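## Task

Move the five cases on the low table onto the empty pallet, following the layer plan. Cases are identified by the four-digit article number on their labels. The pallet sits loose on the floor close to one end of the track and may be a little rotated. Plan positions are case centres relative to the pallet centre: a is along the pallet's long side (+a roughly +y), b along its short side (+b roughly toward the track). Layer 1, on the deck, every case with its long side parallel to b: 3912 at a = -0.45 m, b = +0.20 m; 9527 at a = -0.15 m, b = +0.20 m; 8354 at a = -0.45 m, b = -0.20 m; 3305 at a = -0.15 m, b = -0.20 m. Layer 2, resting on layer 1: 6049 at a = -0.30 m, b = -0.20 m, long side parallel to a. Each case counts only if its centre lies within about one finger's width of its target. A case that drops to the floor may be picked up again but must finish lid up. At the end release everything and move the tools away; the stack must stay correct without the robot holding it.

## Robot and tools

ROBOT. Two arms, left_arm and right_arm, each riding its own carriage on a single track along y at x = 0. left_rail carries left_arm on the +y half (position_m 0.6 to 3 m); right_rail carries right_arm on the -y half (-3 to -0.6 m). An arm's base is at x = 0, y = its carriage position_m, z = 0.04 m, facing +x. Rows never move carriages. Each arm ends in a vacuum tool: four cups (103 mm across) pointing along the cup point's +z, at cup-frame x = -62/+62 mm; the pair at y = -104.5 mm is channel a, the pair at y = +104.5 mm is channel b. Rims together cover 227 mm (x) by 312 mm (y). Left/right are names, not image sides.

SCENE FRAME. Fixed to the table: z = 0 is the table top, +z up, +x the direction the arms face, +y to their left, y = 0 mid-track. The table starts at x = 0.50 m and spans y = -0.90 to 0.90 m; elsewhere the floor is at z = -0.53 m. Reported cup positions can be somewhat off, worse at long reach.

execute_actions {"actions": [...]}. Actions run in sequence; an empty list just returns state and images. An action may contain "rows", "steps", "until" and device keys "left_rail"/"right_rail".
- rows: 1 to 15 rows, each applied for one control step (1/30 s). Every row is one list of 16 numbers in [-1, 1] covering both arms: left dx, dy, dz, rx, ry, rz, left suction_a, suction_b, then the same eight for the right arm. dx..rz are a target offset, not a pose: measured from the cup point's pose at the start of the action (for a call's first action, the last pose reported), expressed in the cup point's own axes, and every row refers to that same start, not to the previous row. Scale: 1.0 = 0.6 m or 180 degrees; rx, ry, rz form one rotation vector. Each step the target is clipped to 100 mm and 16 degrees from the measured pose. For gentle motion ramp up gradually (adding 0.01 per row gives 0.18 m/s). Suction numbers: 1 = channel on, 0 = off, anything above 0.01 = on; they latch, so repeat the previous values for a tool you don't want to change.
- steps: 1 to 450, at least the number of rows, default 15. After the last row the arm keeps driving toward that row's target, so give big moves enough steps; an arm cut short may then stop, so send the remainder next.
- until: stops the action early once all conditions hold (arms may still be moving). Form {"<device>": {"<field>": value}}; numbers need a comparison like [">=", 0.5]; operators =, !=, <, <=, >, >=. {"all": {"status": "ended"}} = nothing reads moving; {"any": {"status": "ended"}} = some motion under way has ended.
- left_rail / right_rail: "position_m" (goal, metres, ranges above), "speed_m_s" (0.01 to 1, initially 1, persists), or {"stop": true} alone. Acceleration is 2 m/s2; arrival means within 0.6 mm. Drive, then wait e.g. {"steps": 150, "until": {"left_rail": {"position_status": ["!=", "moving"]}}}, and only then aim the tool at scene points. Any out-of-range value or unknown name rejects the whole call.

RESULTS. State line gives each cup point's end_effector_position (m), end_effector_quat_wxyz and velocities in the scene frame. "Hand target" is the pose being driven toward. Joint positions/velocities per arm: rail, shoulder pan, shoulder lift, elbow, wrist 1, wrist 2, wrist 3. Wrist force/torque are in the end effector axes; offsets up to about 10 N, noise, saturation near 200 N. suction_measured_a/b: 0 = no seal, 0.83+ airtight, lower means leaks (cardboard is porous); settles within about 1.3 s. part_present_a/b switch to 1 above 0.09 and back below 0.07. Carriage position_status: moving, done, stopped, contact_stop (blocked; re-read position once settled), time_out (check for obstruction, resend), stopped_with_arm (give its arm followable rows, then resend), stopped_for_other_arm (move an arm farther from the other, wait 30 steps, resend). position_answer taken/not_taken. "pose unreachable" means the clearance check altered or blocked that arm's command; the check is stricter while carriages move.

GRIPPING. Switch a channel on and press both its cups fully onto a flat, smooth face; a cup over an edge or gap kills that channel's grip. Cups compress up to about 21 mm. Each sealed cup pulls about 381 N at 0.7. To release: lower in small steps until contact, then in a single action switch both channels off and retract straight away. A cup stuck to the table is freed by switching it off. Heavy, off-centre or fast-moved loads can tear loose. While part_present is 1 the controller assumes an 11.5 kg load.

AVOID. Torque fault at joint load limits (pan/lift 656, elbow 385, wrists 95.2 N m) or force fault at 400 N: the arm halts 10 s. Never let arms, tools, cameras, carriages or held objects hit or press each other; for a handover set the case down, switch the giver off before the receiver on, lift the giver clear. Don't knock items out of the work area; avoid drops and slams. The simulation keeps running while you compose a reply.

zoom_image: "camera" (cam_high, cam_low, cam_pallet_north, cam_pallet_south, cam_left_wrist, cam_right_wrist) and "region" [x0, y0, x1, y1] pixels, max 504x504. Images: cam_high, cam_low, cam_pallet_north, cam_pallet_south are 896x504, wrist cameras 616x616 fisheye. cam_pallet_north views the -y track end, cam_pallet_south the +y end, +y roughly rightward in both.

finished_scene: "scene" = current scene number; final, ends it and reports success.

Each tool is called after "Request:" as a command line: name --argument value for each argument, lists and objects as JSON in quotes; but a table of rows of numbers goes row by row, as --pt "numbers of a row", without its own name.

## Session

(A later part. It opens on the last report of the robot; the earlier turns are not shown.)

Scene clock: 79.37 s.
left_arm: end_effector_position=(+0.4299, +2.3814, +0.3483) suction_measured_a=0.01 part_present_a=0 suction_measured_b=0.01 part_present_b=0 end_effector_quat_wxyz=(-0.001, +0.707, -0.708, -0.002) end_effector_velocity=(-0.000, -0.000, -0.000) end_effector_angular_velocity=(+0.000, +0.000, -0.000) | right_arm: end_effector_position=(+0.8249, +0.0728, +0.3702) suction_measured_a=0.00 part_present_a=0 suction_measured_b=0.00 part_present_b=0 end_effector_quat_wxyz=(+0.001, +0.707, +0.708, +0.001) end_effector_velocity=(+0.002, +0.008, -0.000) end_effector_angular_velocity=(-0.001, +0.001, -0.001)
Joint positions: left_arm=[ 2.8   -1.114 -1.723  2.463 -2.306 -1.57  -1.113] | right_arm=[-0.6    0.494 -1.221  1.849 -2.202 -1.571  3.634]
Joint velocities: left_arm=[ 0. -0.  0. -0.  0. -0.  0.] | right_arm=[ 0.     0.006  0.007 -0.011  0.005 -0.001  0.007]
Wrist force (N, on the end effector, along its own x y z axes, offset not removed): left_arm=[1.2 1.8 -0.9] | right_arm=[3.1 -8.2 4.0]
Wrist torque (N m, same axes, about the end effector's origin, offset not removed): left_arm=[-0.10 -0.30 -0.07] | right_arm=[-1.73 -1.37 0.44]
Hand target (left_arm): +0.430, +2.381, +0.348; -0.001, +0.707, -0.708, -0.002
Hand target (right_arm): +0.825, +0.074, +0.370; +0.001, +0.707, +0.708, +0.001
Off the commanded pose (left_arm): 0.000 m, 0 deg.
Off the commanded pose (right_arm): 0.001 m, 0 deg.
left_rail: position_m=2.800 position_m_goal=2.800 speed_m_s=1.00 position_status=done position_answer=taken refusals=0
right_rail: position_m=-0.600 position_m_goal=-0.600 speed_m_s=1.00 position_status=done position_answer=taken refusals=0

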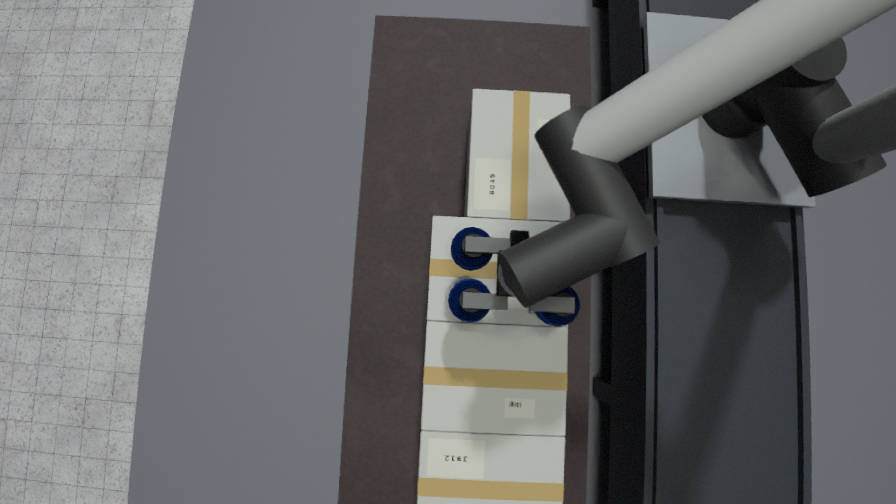

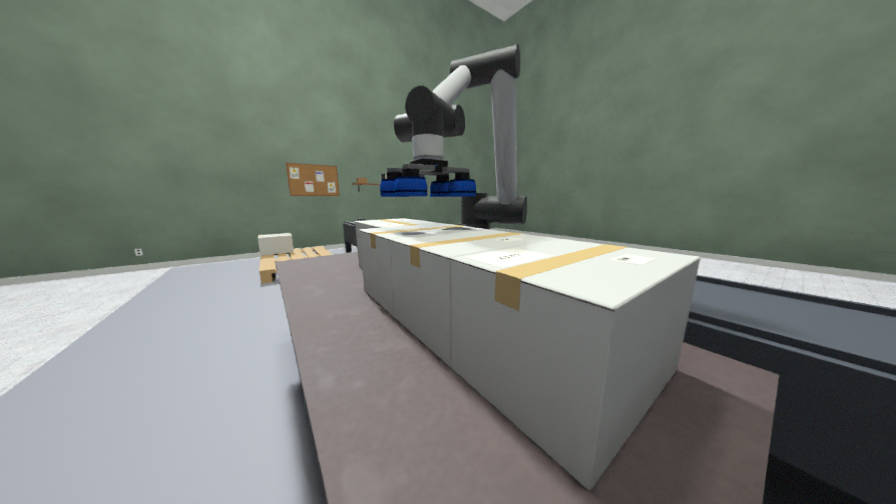

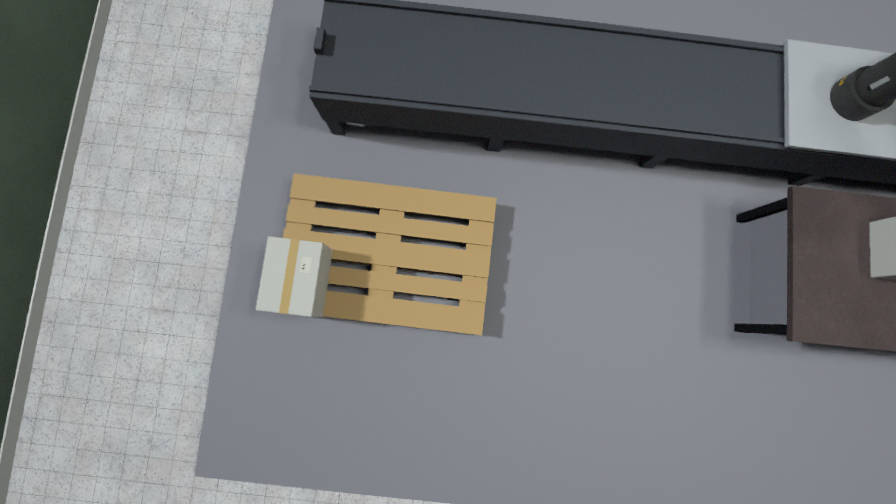

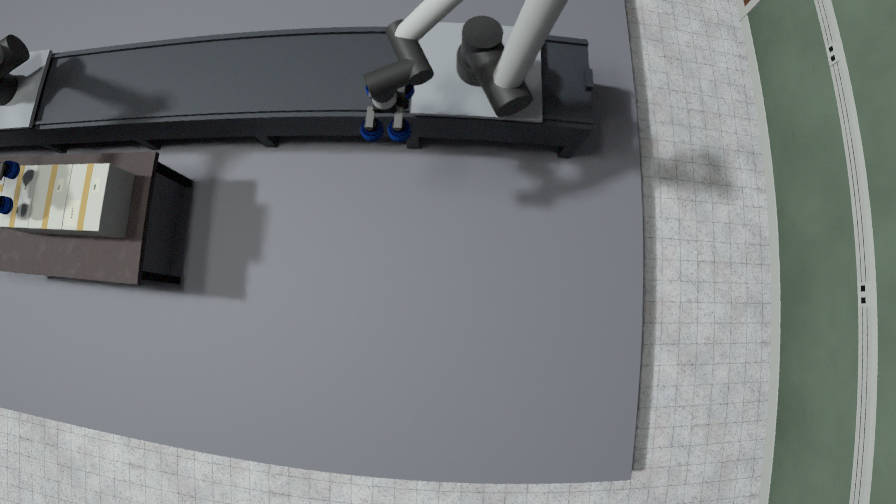

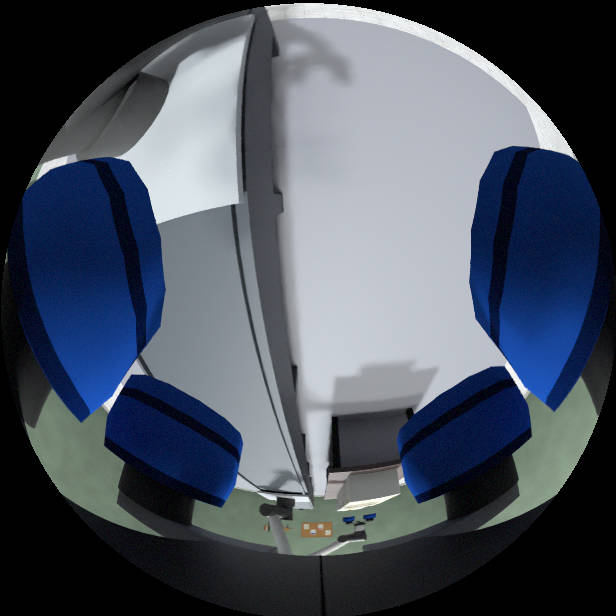

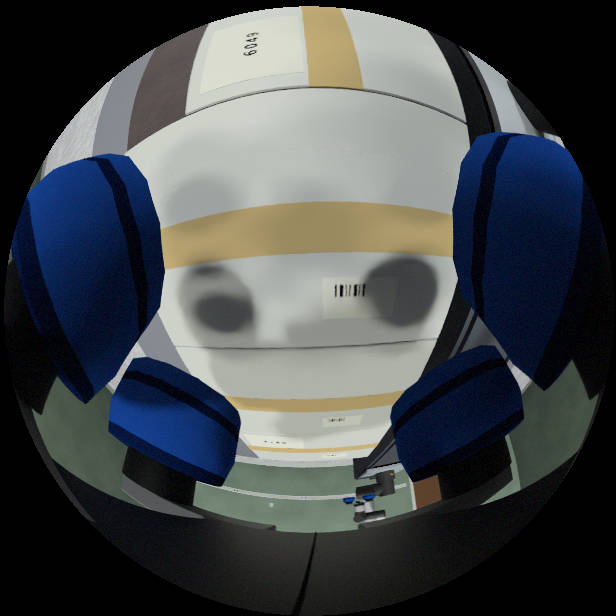

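Request:
execute_actions --actions '[{"rows":[[0,0,0,0,0,0,0,0,-0.033,0,0.185,0,0,0,0,0]],"steps":22},{"rows":[[0,0,0,0,0,0,0,0,0,0,0.02,0,0,0,1,1],[0,0,0,0,0,0,0,0,0,0,0.04,0,0,0,1,1]],"steps":35},{"rows":[[0,0,0,0,0,0,0,0,0,0,-0.02,0,0,0,1,1],[0,0,0,0,0,0,0,0,0,0,-0.05,0,0,0,1,1],[0,0,0,0,0,0,0,0,0,0,-0.1,0,0,0,1,1],[0,0,0,0,0,0,0,0,0,0,-0.46,0,0,0,1,1]],"steps":33},{"rows":[[0,0,0,0,0,0,0,0,-0.65,0,0,0,0,0,1,1]],"right_rail":{"position_m":-3.0},"steps":40},{"rows":[[0,0,0,0,0,0,0,0,-0.62,0.648,1,0,0,0.004,1,1]],"steps":72}]'

Scene clock: 92.10 s.
left_arm: end_effector_position=(+0.4299, +2.3814, +0.3483) suction_measured_a=0.01 part_present_a=0 suction_measured_b=0.01 part_present_b=0 end_effector_quat_wxyz=(-0.001, +0.707, -0.708, -0.002) end_effector_velocity=(-0.000, -0.000, -0.000) end_effector_angular_velocity=(+0.000, +0.000, -0.000) | right_arm: end_effector_position=(+1.2151, -3.1089, -0.0876) suction_measured_a=0.89 part_present_a=1 suction_measured_b=0.89 part_present_b=1 end_effector_quat_wxyz=(+0.001, +0.711, +0.703, +0.002) end_effector_velocity=(+0.001, -0.001, -0.001) end_effector_angular_velocity=(+0.000, +0.000, -0.000)
Joint positions: left_arm=[ 2.8   -1.114 -1.723  2.463 -2.306 -1.57  -1.113] | right_arm=[-3.    -0.255 -0.688  1.715 -2.602 -1.569  2.898]
Joint velocities: left_arm=[ 0. -0.  0. -0.  0. -0. -0.] | right_arm=[ 0.    -0.     0.002 -0.002  0.001 -0.    -0.   ]
Wrist force (N, on the end effector, along its own x y z axes, offset not removed): left_arm=[-0.7 -2.8 0.1] | right_arm=[2.3 -10.9 -22.1]
Wrist torque (N m, same axes, about the end effector's origin, offset not removed): left_arm=[-0.66 0.03 -0.10] | right_arm=[2.55 0.14 0.46]
Hand target (left_arm): +0.430, +2.381, +0.348; -0.001, +0.707, -0.708, -0.002
Hand target (right_arm): +1.215, -3.109, -0.088; +0.001, +0.711, +0.703, +0.002
Off the commanded pose (left_arm): 0.000 m, 0 deg.
Off the commanded pose (right_arm): 0.002 m, 0 deg.
left_rail: position_m=2.800 position_m_goal=2.800 speed_m_s=1.00 position_status=done position_answer=taken refusals=0
right_rail: position_m=-3.000 position_m_goal=-3.000 speed_m_s=1.00 position_status=done position_answer=taken refusals=0

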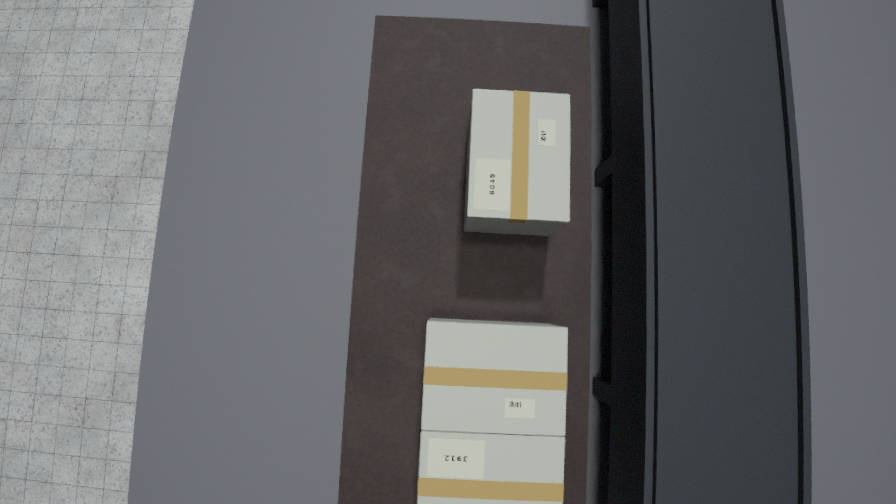

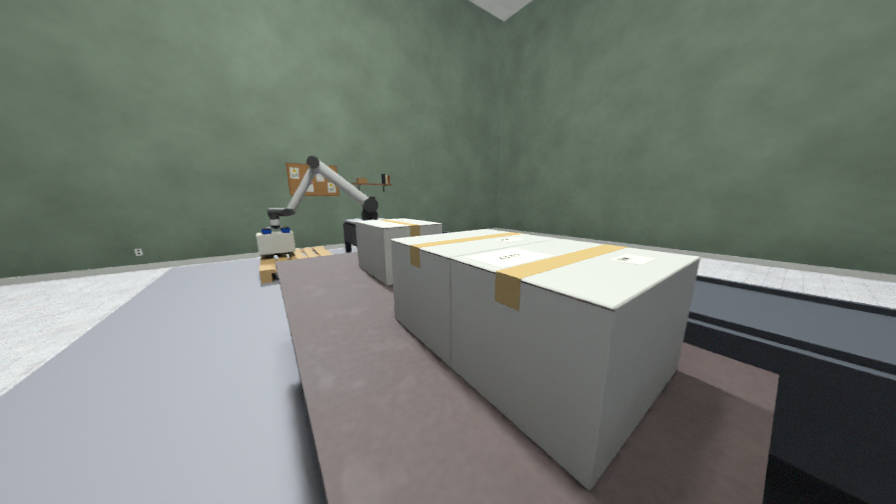

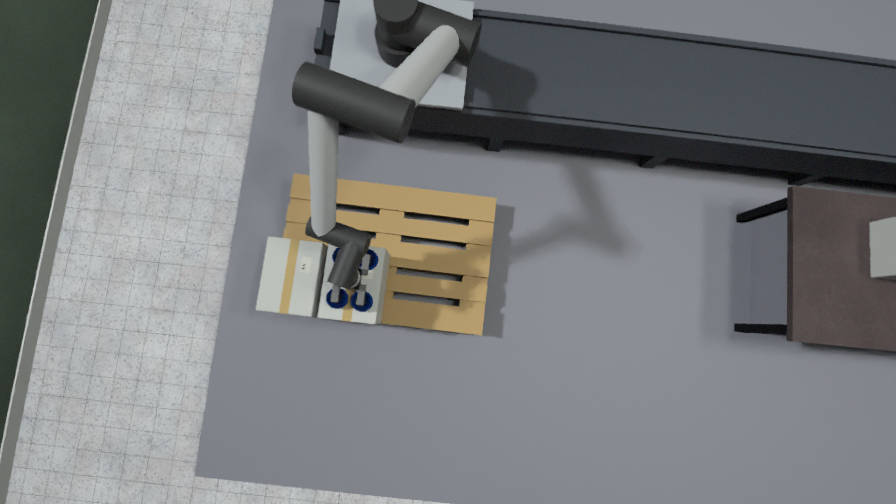

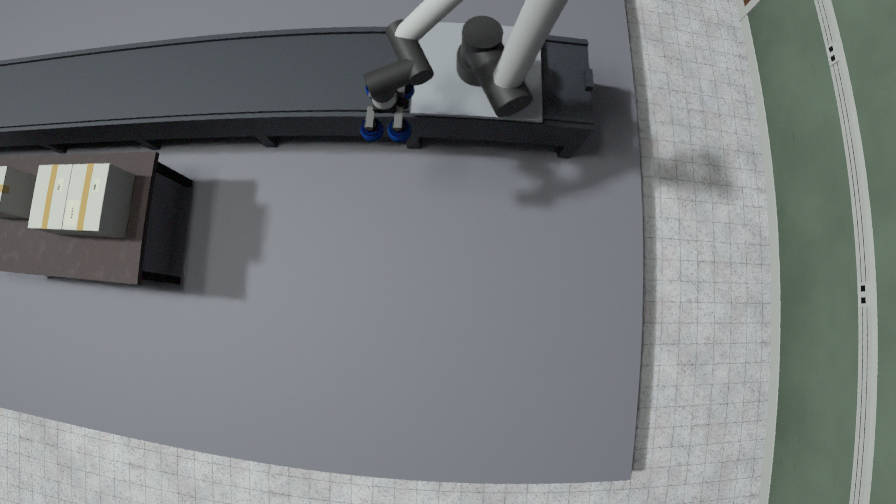

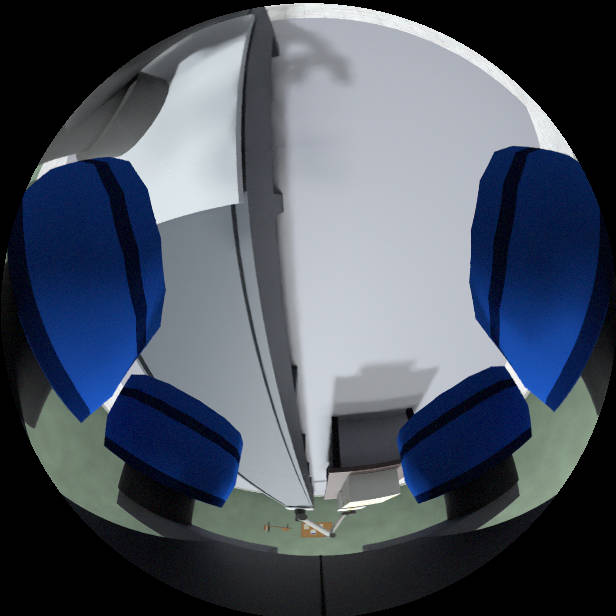

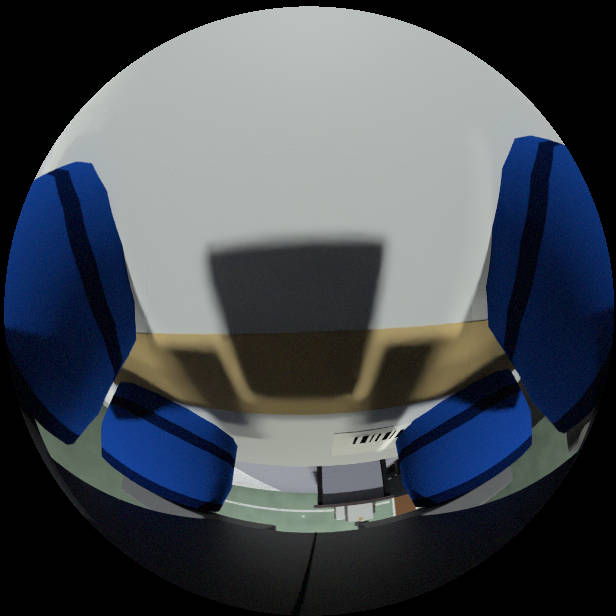

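Request:
execute_actions --actions '[{"rows":[[0,0,0,0,0,0,0,0,-0.063,0,0.105,0,0,0,1,1]],"steps":22},{"rows":[[0,0,0,0,0,0,0,0,0,0,0.007,0,0,0,1,1],[0,0,0,0,0,0,0,0,0,0,0.014,0,0,0,1,1]],"steps":14},{"rows":[[0,0,0,0,0,0,0,0,0,0,-0.01,0,0,0,0,0],[0,0,0,0,0,0,0,0,0,0,-0.02,0,0,0,0,0],[0,0,0,0,0,0,0,0,0,0,-0.03,0,0,0,0,0]],"steps":15},{"rows":[[0,0,0,0,0,0,0,0,0,0,-0.1,0,0,0,0,0]],"steps":15},{"rows":[[0,0,0,0,0,0,0,0,0.7,-0.655,-0.768,0,0,-0.004,0,0]],"steps":15},{"right_rail":{"position_m":-0.6},"steps":50},{"rows":[[0,0,0,0,0,0,0,0,0.8,0,0,0,0,0,0,0]],"steps":44},{"rows":[[0,0,0,0,0,0,0,0,0.8,0,0,0,0,0,0,0]],"steps":48}]'

Request:
zoom_image --camera "cam_pallet_north" --region '[240,160,440,340]'

Scene clock: 105.87 s.
left_arm: end_effector_position=(+0.4299, +2.3814, +0.3483) suction_measured_a=0.01 part_present_a=0 suction_measured_b=0.01 part_present_b=0 end_effector_quat_wxyz=(-0.001, +0.707, -0.708, -0.002) end_effector_velocity=(-0.000, -0.000, -0.000) end_effector_angular_velocity=(+0.000, +0.000, -0.000) | right_arm: end_effector_position=(+0.8244, +0.6372, +0.3757) suction_measured_a=0.00 part_present_a=0 suction_measured_b=0.00 part_present_b=0 end_effector_quat_wxyz=(+0.000, +0.707, +0.708, +0.001) end_effector_velocity=(+0.002, +0.004, +0.000) end_effector_angular_velocity=(-0.002, +0.001, -0.000)
Joint positions: left_arm=[ 2.8   -1.114 -1.723  2.463 -2.306 -1.57  -1.113] | right_arm=[-0.6    0.848 -0.773  1.073 -1.873 -1.571  3.988]
Joint velocities: left_arm=[ 0. -0.  0. -0.  0. -0.  0.] | right_arm=[ 0.     0.001  0.006 -0.012  0.008 -0.     0.001]
Wrist force (N, on the end effector, along its own x y z axes, offset not removed): left_arm=[2.3 2.0 4.6] | right_arm=[6.0 -8.8 1.5]
Wrist torque (N m, same axes, about the end effector's origin, offset not removed): left_arm=[0.06 -0.54 0.07] | right_arm=[-2.01 -1.81 0.43]
Hand target (left_arm): +0.430, +2.381, +0.348; -0.001, +0.707, -0.708, -0.002
Hand target (right_arm): +0.825, +0.638, +0.376; +0.000, +0.707, +0.708, +0.001
Off the commanded pose (left_arm): 0.000 m, 0 deg.
Off the commanded pose (right_arm): 0.001 m, 0 deg.
left_rail: position_m=2.800 position_m_goal=2.800 speed_m_s=1.00 position_status=done position_answer=taken refusals=0
right_rail: position_m=-0.600 position_m_goal=-0.600 speed_m_s=1.00 position_status=done position_answer=taken refusals=0

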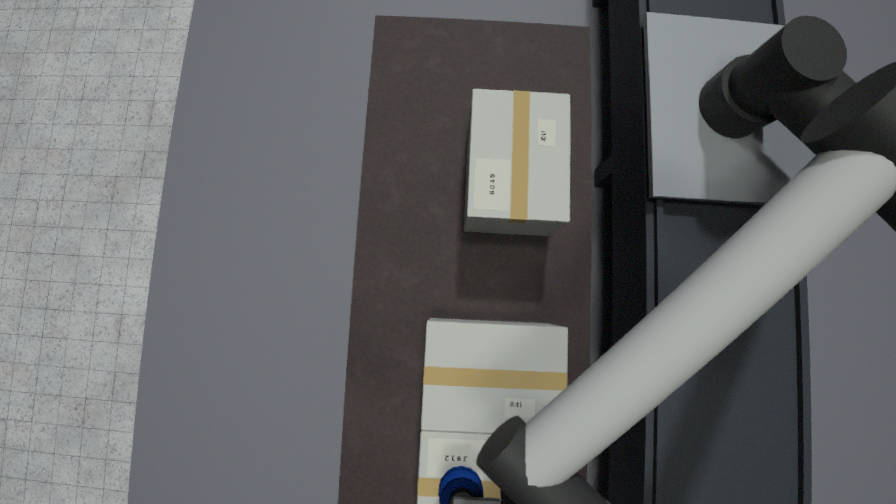

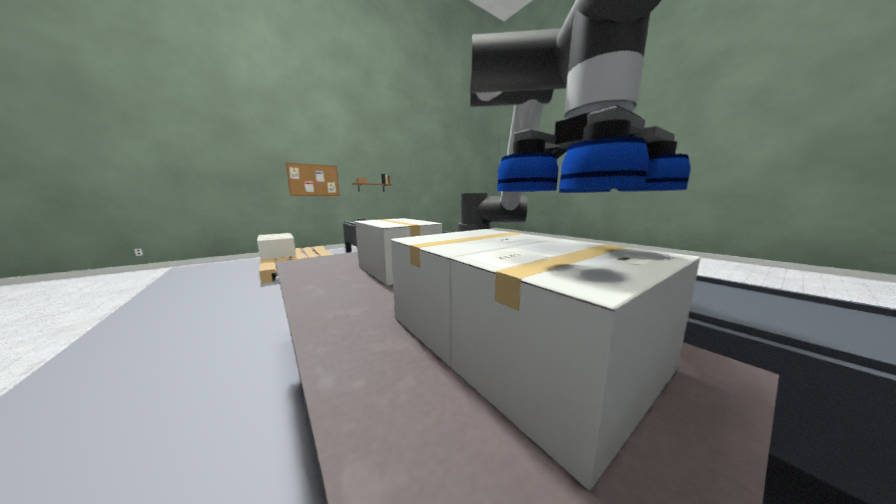

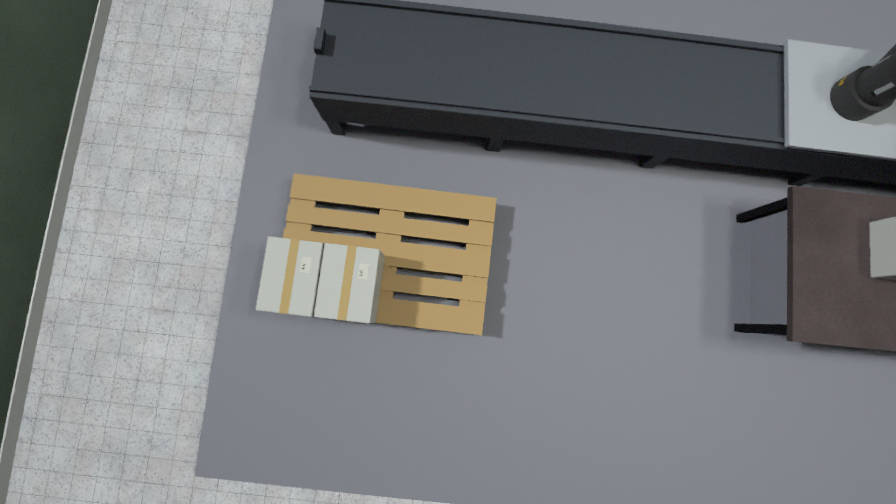

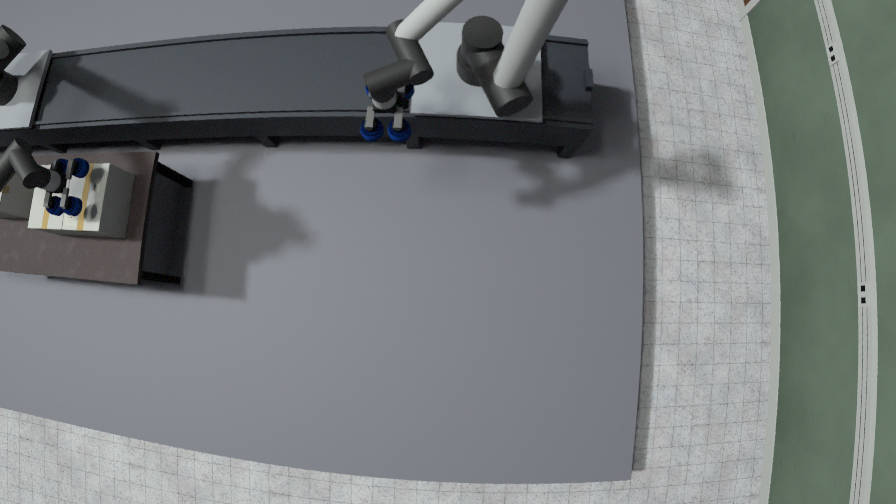

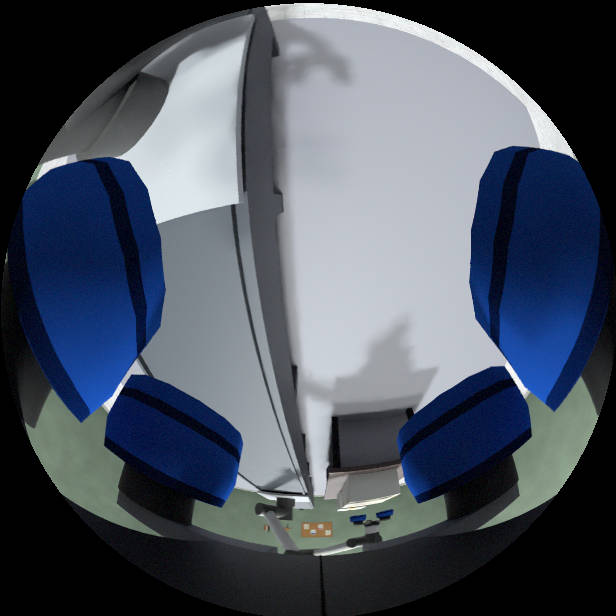

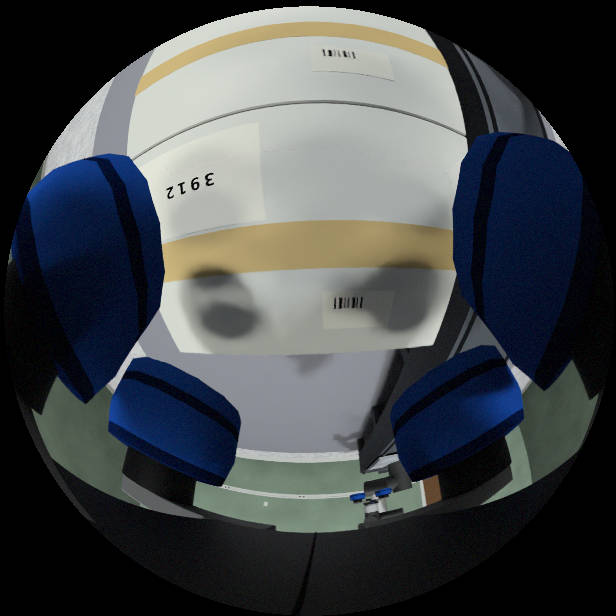

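Region (240, 160, 440, 340) of cam_pallet_north's 896x504 image, scaled by 2.520, with more detail than that image has; it fills the top 454 rows of this view, and the rest is white.

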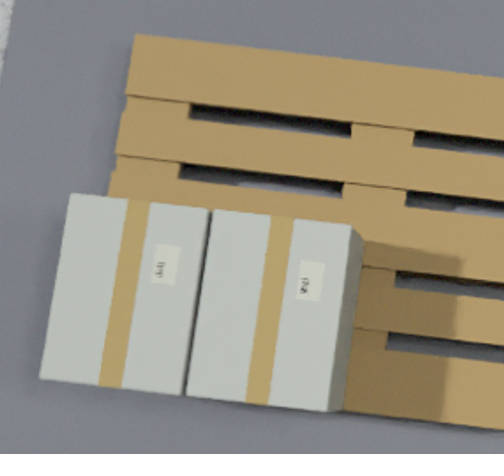

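Request:
execute_actions --actions '[{"rows":[[0,0,0,0,0,0,0,0,-0.005,0,0.19,0,0,0,0,0]],"steps":22},{"rows":[[0,0,0,0,0,0,0,0,0,0,0.02,0,0,0,1,1],[0,0,0,0,0,0,0,0,0,0,0.04,0,0,0,1,1]],"steps":35},{"rows":[[0,0,0,0,0,0,0,0,0,0,-0.02,0,0,0,1,1],[0,0,0,0,0,0,0,0,0,0,-0.05,0,0,0,1,1],[0,0,0,0,0,0,0,0,0,0,-0.1,0,0,0,1,1],[0,0,0,0,0,0,0,0,0,0,-0.46,0,0,0,1,1]],"steps":33},{"rows":[[0,0,0,0,0,0,0,0,-1,-0.08,0,0,0,0,1,1]],"right_rail":{"position_m":-3.0},"steps":50},{"rows":[[0,0,0,0,0,0,0,0,-1,0,0.5,0,0,0,1,1]],"steps":55},{"rows":[[0,0,0,0,0,0,0,0,-0.795,0,0.5,0,0,0.004,1,1]],"steps":52}]'

Scene clock: 121.17 s.
left_arm: end_effector_position=(+0.4299, +2.3814, +0.3483) suction_measured_a=0.01 part_present_a=0 suction_measured_b=0.01 part_present_b=0 end_effector_quat_wxyz=(-0.001, +0.707, -0.708, -0.002) end_effector_velocity=(+0.000, +0.000, +0.000) end_effector_angular_velocity=(-0.000, -0.000, +0.000) | right_arm: end_effector_position=(+0.7781, -3.4392, -0.0849) suction_measured_a=0.89 part_present_a=1 suction_measured_b=0.89 part_present_b=1 end_effector_quat_wxyz=(+0.002, +0.711, +0.703, +0.001) end_effector_velocity=(+0.001, -0.004, -0.003) end_effector_angular_velocity=(+0.000, -0.000, +0.000)
Joint positions: left_arm=[ 2.8   -1.114 -1.723  2.463 -2.306 -1.57  -1.113] | right_arm=[-3.    -0.742 -0.841  2.225 -2.957 -1.568  2.411]
Joint velocities: left_arm=[ 0.  0. -0.  0. -0.  0.  0.] | right_arm=[ 0.    -0.002  0.005 -0.005 -0.001  0.    -0.003]
Wrist force (N, on the end effector, along its own x y z axes, offset not removed): left_arm=[-1.7 -1.8 3.6] | right_arm=[9.5 -13.0 -19.9]
Wrist torque (N m, same axes, about the end effector's origin, offset not removed): left_arm=[-0.38 0.09 -0.06] | right_arm=[-2.88 -1.58 0.26]
Hand target (left_arm): +0.430, +2.381, +0.348; -0.001, +0.707, -0.708, -0.002
Hand target (right_arm): +0.778, -3.440, -0.085; +0.002, +0.711, +0.703, +0.001
Off the commanded pose (left_arm): 0.000 m, 0 deg.
Off the commanded pose (right_arm): 0.001 m, 0 deg.
left_rail: position_m=2.800 position_m_goal=2.800 speed_m_s=1.00 position_status=done position_answer=taken refusals=0
right_rail: position_m=-3.000 position_m_goal=-3.000 speed_m_s=1.00 position_status=done position_answer=taken refusals=0

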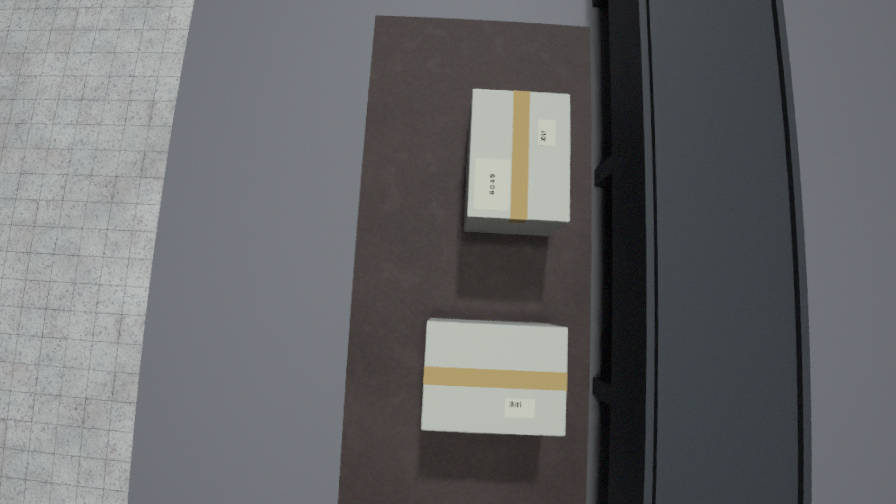

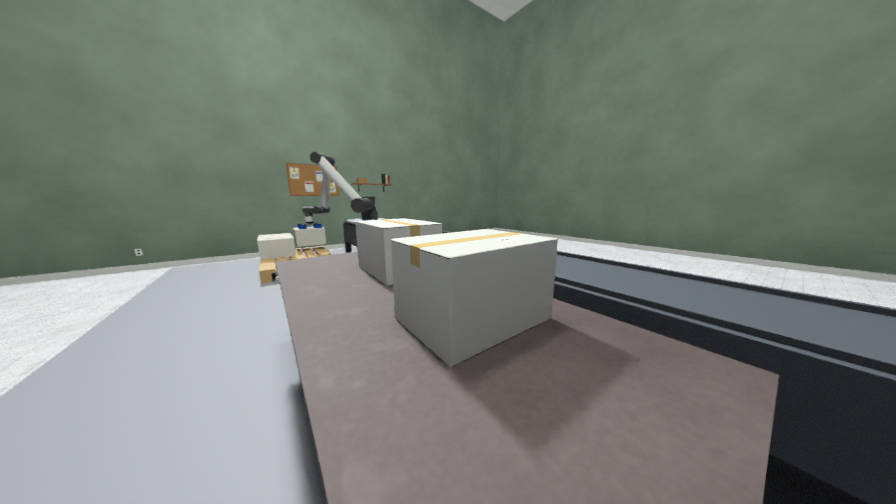

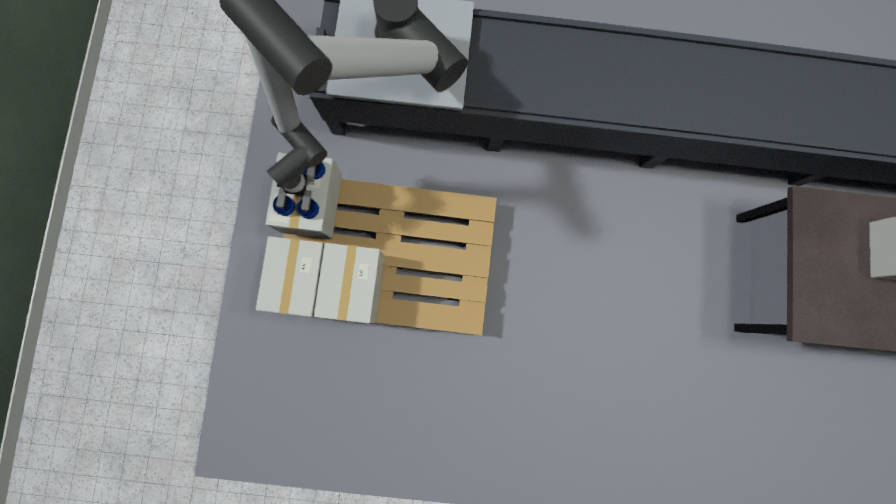

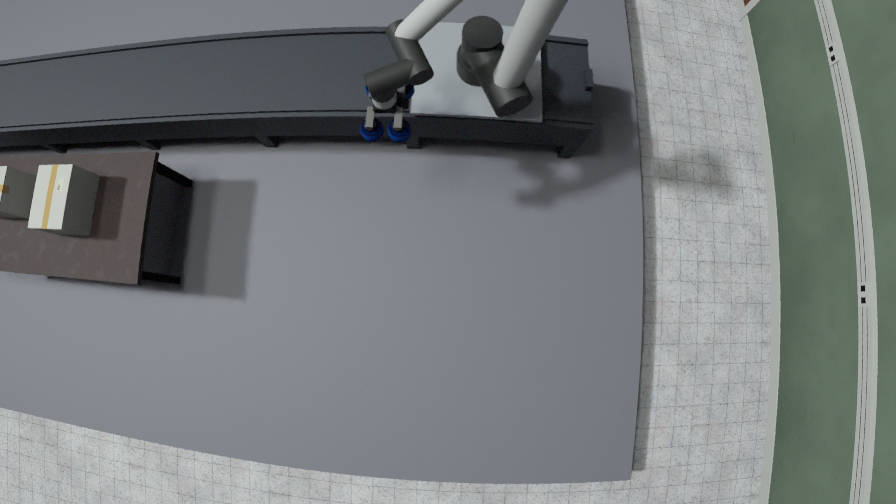

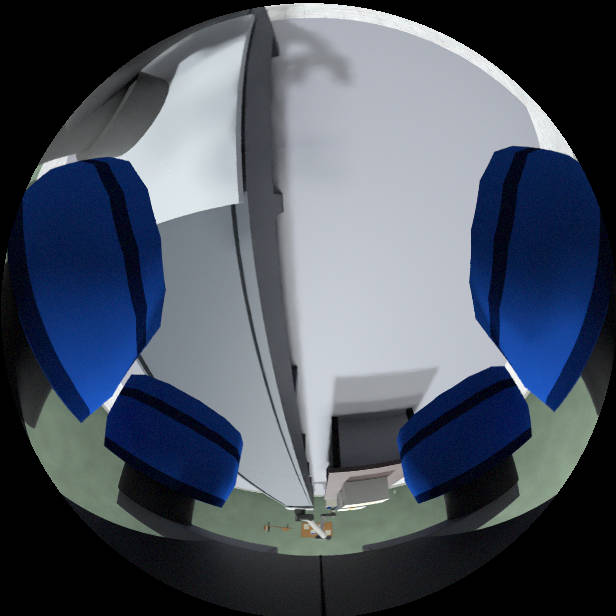

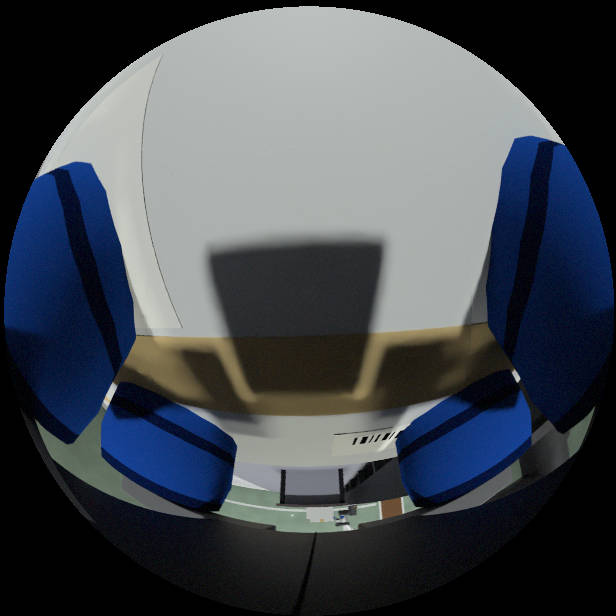

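Request:
execute_actions --actions '[{"rows":[[0,0,0,0,0,0,0,0,-0.006,0.054,0.11,0,0,0,1,1]],"steps":22},{"rows":[[0,0,0,0,0,0,0,0,0,0,0.007,0,0,0,1,1],[0,0,0,0,0,0,0,0,0,0,0.014,0,0,0,1,1]],"steps":14},{"rows":[[0,0,0,0,0,0,0,0,0,0,-0.01,0,0,0,0,0],[0,0,0,0,0,0,0,0,0,0,-0.02,0,0,0,0,0],[0,0,0,0,0,0,0,0,0,0,-0.03,0,0,0,0,0]],"steps":15},{"rows":[[0,0,0,0,0,0,0,0,0,0,-0.1,0,0,0,0,0]],"steps":15},{"rows":[[0,0,0,0,0,0,0,0,0.71,0.02,-0.765,0,0,-0.004,0,0]],"right_rail":{"position_m":-0.6},"steps":55},{"rows":[[0,0,0,0,0,0,0,0,0.8,0,0,0,0,0,0,0]],"steps":42},{"rows":[[0,0,0,0,0,0,0,0,0.8,0,0,0,0,0,0,0]],"steps":44}]'

Request:
zoom_image --camera "cam_pallet_north" --region '[240,150,440,340]'

Scene clock: 135.70 s.
left_arm: end_effector_position=(+0.4299, +2.3814, +0.3483) suction_measured_a=0.01 part_present_a=0 suction_measured_b=0.01 part_present_b=0 end_effector_quat_wxyz=(-0.001, +0.707, -0.708, -0.002) end_effector_velocity=(+0.000, +0.000, +0.000) end_effector_angular_velocity=(-0.000, -0.000, +0.000) | right_arm: end_effector_position=(+0.8253, +0.3405, +0.3744) suction_measured_a=0.00 part_present_a=0 suction_measured_b=0.00 part_present_b=0 end_effector_quat_wxyz=(+0.000, +0.707, +0.708, +0.001) end_effector_velocity=(+0.003, +0.009, -0.000) end_effector_angular_velocity=(-0.001, +0.001, -0.001)
Joint positions: left_arm=[ 2.8   -1.114 -1.723  2.463 -2.306 -1.57  -1.113] | right_arm=[-0.6    0.689 -1.036  1.547 -2.084 -1.571  3.829]
Joint velocities: left_arm=[ 0.  0. -0.  0. -0.  0. -0.] | right_arm=[ 0.     0.004  0.009 -0.015  0.008 -0.     0.005]
Wrist force (N, on the end effector, along its own x y z axes, offset not removed): left_arm=[0.5 3.5 0.9] | right_arm=[3.3 -10.9 3.6]
Wrist torque (N m, same axes, about the end effector's origin, offset not removed): left_arm=[0.36 -0.20 -0.02] | right_arm=[-2.11 -1.39 0.40]
Hand target (left_arm): +0.430, +2.381, +0.348; -0.001, +0.707, -0.708, -0.002
Hand target (right_arm): +0.826, +0.342, +0.374; +0.000, +0.707, +0.708, +0.001
Off the commanded pose (left_arm): 0.000 m, 0 deg.
Off the commanded pose (right_arm): 0.001 m, 0 deg.
left_rail: position_m=2.800 position_m_goal=2.800 speed_m_s=1.00 position_status=done position_answer=taken refusals=0
right_rail: position_m=-0.600 position_m_goal=-0.600 speed_m_s=1.00 position_status=done position_answer=taken refusals=0

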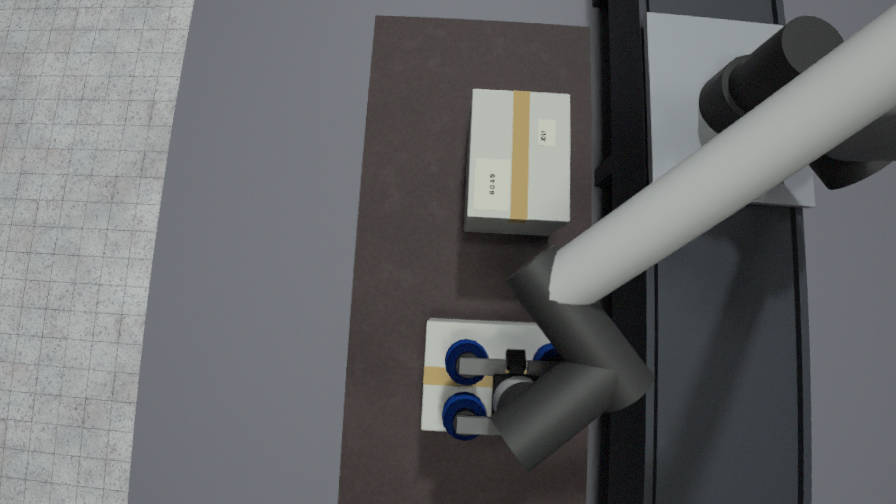

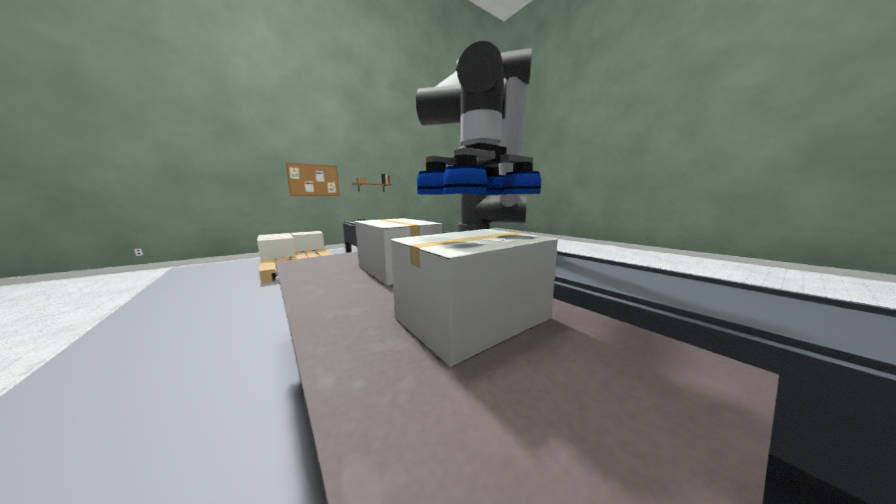

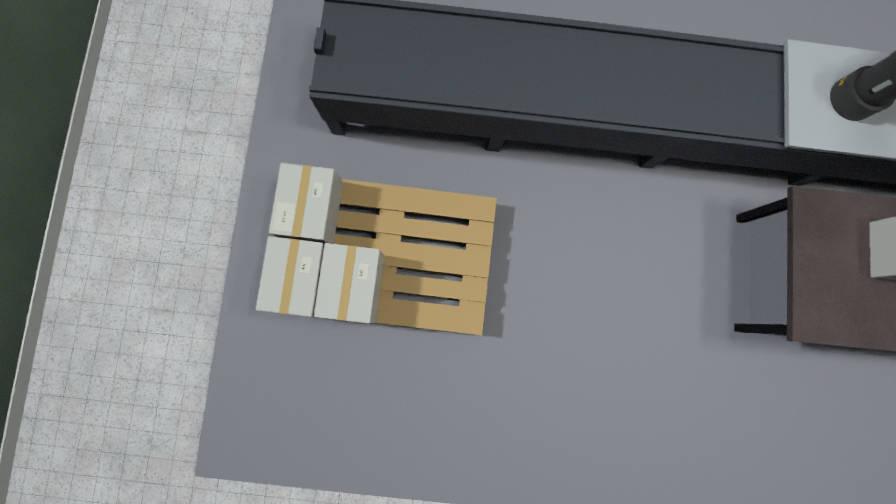

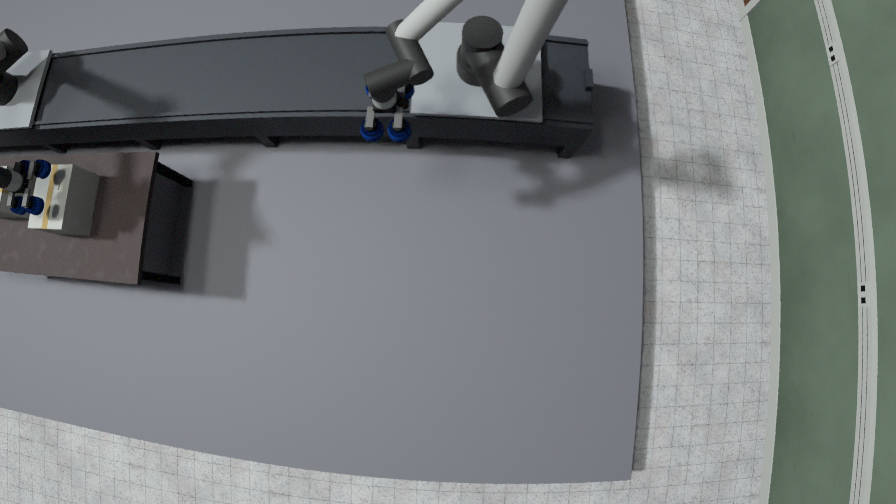

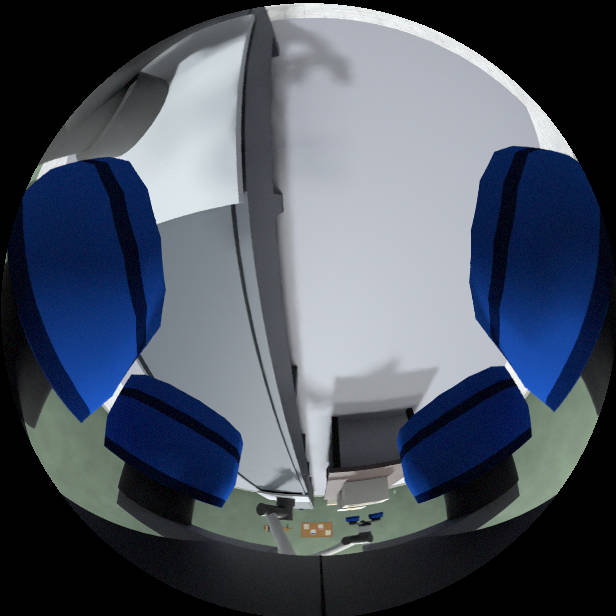

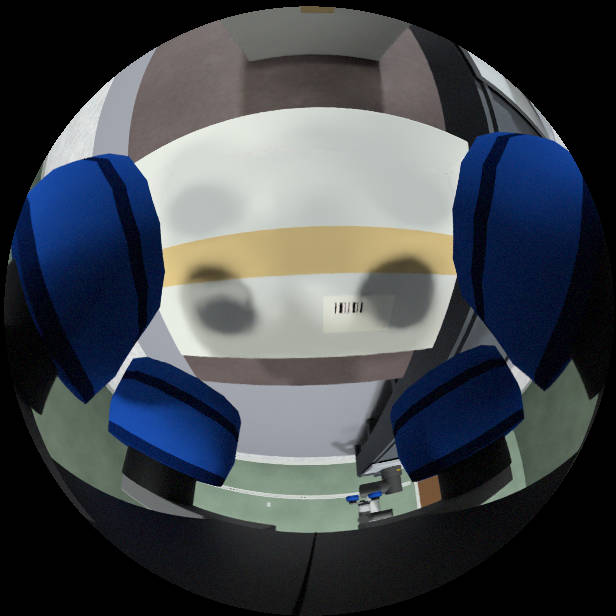

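Region (240, 150, 440, 340) of cam_pallet_north's 896x504 image, scaled by 2.520, with more detail than that image has; it fills the top 479 rows of this view, and the rest is white.

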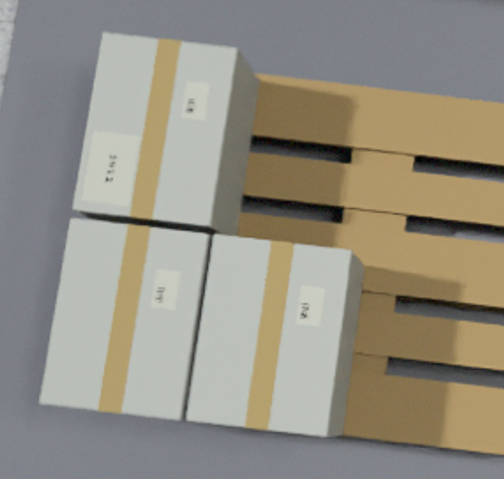

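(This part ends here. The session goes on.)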